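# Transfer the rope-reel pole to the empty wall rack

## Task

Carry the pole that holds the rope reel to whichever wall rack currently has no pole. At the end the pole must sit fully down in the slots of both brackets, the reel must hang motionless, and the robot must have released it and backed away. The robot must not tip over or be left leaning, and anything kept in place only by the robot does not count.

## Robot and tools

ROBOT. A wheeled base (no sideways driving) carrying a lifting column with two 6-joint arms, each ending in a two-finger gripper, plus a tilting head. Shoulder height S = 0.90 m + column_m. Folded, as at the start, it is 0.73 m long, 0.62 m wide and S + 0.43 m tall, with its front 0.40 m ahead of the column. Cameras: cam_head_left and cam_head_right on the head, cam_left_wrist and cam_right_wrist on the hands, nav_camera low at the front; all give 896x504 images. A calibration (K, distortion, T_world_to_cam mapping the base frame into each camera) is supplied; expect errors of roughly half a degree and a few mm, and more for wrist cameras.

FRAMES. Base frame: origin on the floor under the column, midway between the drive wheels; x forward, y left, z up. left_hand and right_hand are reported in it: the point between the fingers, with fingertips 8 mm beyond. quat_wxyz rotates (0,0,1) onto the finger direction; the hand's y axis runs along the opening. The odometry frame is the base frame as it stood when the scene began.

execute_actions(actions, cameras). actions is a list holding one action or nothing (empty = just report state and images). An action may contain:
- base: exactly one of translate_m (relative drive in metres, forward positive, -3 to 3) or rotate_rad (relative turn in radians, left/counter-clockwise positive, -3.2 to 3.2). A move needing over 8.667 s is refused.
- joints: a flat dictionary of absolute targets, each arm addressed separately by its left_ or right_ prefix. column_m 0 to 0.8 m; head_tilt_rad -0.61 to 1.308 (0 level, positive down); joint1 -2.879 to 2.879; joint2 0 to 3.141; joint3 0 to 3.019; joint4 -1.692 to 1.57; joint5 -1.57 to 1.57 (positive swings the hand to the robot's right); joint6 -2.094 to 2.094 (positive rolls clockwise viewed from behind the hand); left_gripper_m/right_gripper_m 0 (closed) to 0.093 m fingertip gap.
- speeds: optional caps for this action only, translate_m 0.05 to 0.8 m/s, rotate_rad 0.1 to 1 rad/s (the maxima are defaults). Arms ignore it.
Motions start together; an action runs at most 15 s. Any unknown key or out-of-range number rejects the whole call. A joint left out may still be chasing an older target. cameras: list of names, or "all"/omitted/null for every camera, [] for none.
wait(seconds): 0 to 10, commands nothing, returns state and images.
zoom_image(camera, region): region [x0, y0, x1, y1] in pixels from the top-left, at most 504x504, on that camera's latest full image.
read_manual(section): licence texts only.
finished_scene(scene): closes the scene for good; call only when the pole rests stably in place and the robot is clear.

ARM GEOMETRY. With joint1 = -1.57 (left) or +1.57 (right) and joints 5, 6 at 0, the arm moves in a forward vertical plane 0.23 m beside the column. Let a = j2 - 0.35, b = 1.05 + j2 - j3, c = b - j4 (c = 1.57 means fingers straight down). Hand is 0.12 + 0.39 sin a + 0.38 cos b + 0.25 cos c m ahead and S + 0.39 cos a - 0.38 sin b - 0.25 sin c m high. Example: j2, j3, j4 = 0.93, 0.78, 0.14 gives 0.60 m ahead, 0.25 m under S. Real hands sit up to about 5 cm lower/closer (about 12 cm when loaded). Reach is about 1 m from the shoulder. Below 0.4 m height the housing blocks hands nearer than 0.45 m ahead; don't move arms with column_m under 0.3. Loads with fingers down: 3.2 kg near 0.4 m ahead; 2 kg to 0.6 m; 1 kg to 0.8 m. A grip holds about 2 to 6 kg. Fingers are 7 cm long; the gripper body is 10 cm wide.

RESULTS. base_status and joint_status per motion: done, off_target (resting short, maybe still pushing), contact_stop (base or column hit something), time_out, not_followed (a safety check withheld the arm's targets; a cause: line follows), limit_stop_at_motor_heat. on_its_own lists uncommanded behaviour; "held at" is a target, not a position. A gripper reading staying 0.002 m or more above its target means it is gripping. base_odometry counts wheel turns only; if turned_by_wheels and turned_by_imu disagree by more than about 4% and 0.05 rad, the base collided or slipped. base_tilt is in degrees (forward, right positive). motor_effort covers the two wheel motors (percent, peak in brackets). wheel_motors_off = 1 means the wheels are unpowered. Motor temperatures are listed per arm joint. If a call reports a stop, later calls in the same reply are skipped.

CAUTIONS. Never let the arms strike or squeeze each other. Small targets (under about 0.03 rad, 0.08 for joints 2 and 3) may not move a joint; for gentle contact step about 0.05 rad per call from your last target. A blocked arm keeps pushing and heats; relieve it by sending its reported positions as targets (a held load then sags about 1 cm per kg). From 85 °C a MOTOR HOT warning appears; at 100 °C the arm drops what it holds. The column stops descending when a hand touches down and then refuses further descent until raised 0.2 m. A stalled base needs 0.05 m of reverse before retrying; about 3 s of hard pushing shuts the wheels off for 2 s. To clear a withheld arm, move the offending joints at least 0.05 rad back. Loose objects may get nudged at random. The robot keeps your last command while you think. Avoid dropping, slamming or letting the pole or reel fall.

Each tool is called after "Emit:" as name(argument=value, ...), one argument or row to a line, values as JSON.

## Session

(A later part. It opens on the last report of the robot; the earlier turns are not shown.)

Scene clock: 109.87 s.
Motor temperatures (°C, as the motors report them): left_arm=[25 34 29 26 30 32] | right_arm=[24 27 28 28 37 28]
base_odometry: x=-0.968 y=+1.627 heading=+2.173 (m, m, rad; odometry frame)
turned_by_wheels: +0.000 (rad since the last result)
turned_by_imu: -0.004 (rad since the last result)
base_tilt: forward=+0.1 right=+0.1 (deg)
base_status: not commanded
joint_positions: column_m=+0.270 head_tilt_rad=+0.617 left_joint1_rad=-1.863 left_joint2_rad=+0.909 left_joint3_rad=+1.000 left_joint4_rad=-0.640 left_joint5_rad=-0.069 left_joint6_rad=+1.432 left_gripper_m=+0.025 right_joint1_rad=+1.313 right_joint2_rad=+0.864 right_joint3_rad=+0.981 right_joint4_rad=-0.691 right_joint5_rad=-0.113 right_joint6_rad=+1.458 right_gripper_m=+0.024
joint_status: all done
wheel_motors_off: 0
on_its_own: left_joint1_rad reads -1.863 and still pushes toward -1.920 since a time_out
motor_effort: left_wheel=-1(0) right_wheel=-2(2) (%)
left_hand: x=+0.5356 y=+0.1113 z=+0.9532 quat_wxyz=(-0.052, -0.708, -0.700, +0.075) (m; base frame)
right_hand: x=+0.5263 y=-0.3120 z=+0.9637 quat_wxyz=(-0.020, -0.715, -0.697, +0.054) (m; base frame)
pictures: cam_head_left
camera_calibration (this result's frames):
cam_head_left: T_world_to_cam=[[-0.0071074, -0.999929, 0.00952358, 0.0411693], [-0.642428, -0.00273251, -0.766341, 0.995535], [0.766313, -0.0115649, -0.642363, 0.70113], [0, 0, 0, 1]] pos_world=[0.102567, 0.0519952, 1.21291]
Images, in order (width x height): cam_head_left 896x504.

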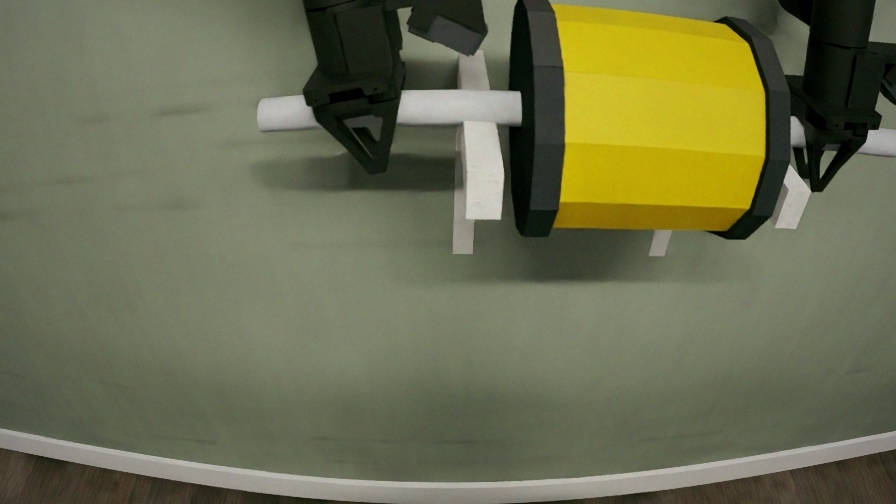

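Emit:
execute_actions(
  actions=[
    {"joints":{"left_gripper_m":0.09,"right_gripper_m":0.09,"left_joint1_rad":-1.86}},
  ],
  cameras=[],
)

Emit:
execute_actions(
  actions=[
    {"joints":{"column_m":0.5}},
  ],
  cameras=[],
)

Emit:
execute_actions(
  actions=[
    {"base":{"translate_m":-0.5}},
  ],
  cameras=["cam_head_left"],
)

Emit:
finished_scene(
  scene=2,
)

Scene clock: 111.67 s.
Motor temperatures (°C, as the motors report them): left_arm=[25 34 29 26 30 32] | right_arm=[24 27 28 28 37 28]
base_odometry: x=-0.968 y=+1.627 heading=+2.173 (m, m, rad; odometry frame)
turned_by_wheels: +0.000 (rad since the last result)
turned_by_imu: +0.000 (rad since the last result)
base_tilt: forward=+0.2 right=+0.2 (deg)
base_status: not commanded
joint_positions: column_m=+0.270 head_tilt_rad=+0.617 left_joint1_rad=-1.857 left_joint2_rad=+0.850 left_joint3_rad=+0.999 left_joint4_rad=-0.653 left_joint5_rad=-0.030 left_joint6_rad=+1.561 left_gripper_m=+0.090 right_joint1_rad=+1.286 right_joint2_rad=+0.860 right_joint3_rad=+0.981 right_joint4_rad=-0.681 right_joint5_rad=-0.045 right_joint6_rad=+1.560 right_gripper_m=+0.090
joint_status: all done
wheel_motors_off: 0
motor_effort: left_wheel=+1(1) right_wheel=-1(4) (%)
left_hand: x=+0.5448 y=+0.1118 z=+0.9784 quat_wxyz=(-0.085, -0.747, -0.655, +0.070) (m; base frame)
right_hand: x=+0.5264 y=-0.3340 z=+0.9690 quat_wxyz=(-0.058, -0.750, -0.654, +0.082) (m; base frame)
pictures: none
No camera images: the call's "cameras" was empty. Leave "cameras" out to get every camera's image.

Scene clock: 115.27 s.
Motor temperatures (°C, as the motors report them): left_arm=[25 34 29 26 29 31] | right_arm=[24 27 28 27 35 28]
base_odometry: x=-0.968 y=+1.627 heading=+2.173 (m, m, rad; odometry frame)
turned_by_wheels: +0.000 (rad since the last result)
turned_by_imu: -0.001 (rad since the last result)
base_tilt: forward=+0.2 right=+0.1 (deg)
base_status: not commanded
joint_positions: column_m=+0.500 head_tilt_rad=+0.617 left_joint1_rad=-1.857 left_joint2_rad=+0.850 left_joint3_rad=+0.999 left_joint4_rad=-0.654 left_joint5_rad=-0.030 left_joint6_rad=+1.561 left_gripper_m=+0.090 right_joint1_rad=+1.286 right_joint2_rad=+0.859 right_joint3_rad=+0.981 right_joint4_rad=-0.681 right_joint5_rad=-0.045 right_joint6_rad=+1.560 right_gripper_m=+0.090
joint_status: all done
wheel_motors_off: 0
motor_effort: left_wheel=+1(2) right_wheel=-1(1) (%)
left_hand: x=+0.5446 y=+0.1119 z=+1.2083 quat_wxyz=(-0.085, -0.747, -0.655, +0.071) (m; base frame)
right_hand: x=+0.5266 y=-0.3340 z=+1.1993 quat_wxyz=(-0.058, -0.750, -0.654, +0.082) (m; base frame)
pictures: none
No camera images: the call's "cameras" was empty. Leave "cameras" out to get every camera's image.

Scene clock: 117.87 s.
Motor temperatures (°C, as the motors report them): left_arm=[25 34 29 26 29 31] | right_arm=[24 27 28 27 34 28]
base_odometry: x=-0.685 y=+1.215 heading=+2.174 (m, m, rad; odometry frame)
turned_by_wheels: +0.001 (rad since the last result)
turned_by_imu: +0.001 (rad since the last result)
base_tilt: forward=+0.1 right=+0.1 (deg)
base_status: done
joint_positions: column_m=+0.500 head_tilt_rad=+0.617 left_joint1_rad=-1.857 left_joint2_rad=+0.849 left_joint3_rad=+0.999 left_joint4_rad=-0.658 left_joint5_rad=-0.029 left_joint6_rad=+1.562 left_gripper_m=+0.090 right_joint1_rad=+1.286 right_joint2_rad=+0.856 right_joint3_rad=+0.981 right_joint4_rad=-0.678 right_joint5_rad=-0.045 right_joint6_rad=+1.561 right_gripper_m=+0.090
joint_status: not commanded
wheel_motors_off: 0
motor_effort: left_wheel=+1(61) right_wheel=-1(42) (%)
left_hand: x=+0.5437 y=+0.1119 z=+1.2084 quat_wxyz=(-0.084, -0.748, -0.655, +0.072) (m; base frame)
right_hand: x=+0.5283 y=-0.3339 z=+1.2007 quat_wxyz=(-0.061, -0.750, -0.654, +0.079) (m; base frame)
pictures: cam_head_left
camera_calibration (this result's frames):
cam_head_left: T_world_to_cam=[[-0.00710769, -0.999929, 0.00952336, 0.0389806], [-0.642404, -0.00273251, -0.766361, 1.17171], [0.766333, -0.0115649, -0.64234, 0.848745], [0, 0, 0, 1]] pos_world=[0.102568, 0.0519952, 1.44277]
Images, in order (width x height): cam_head_left 896x504.

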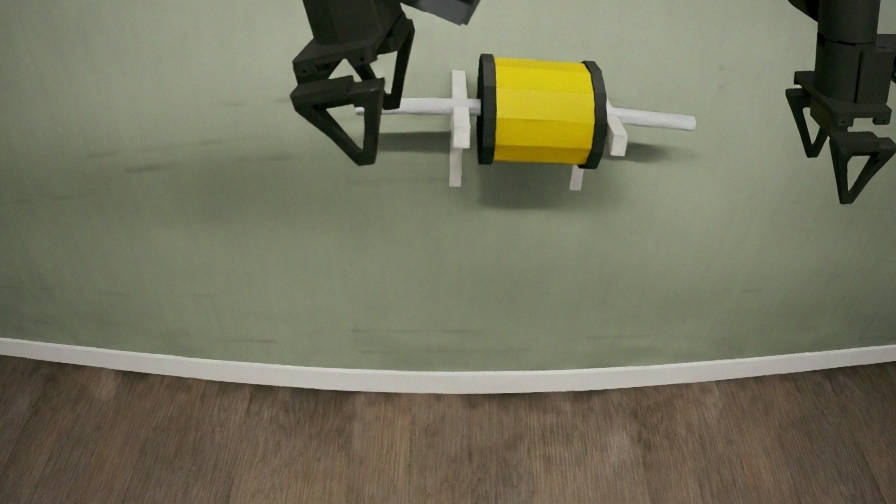

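The scene is finished: the task was done.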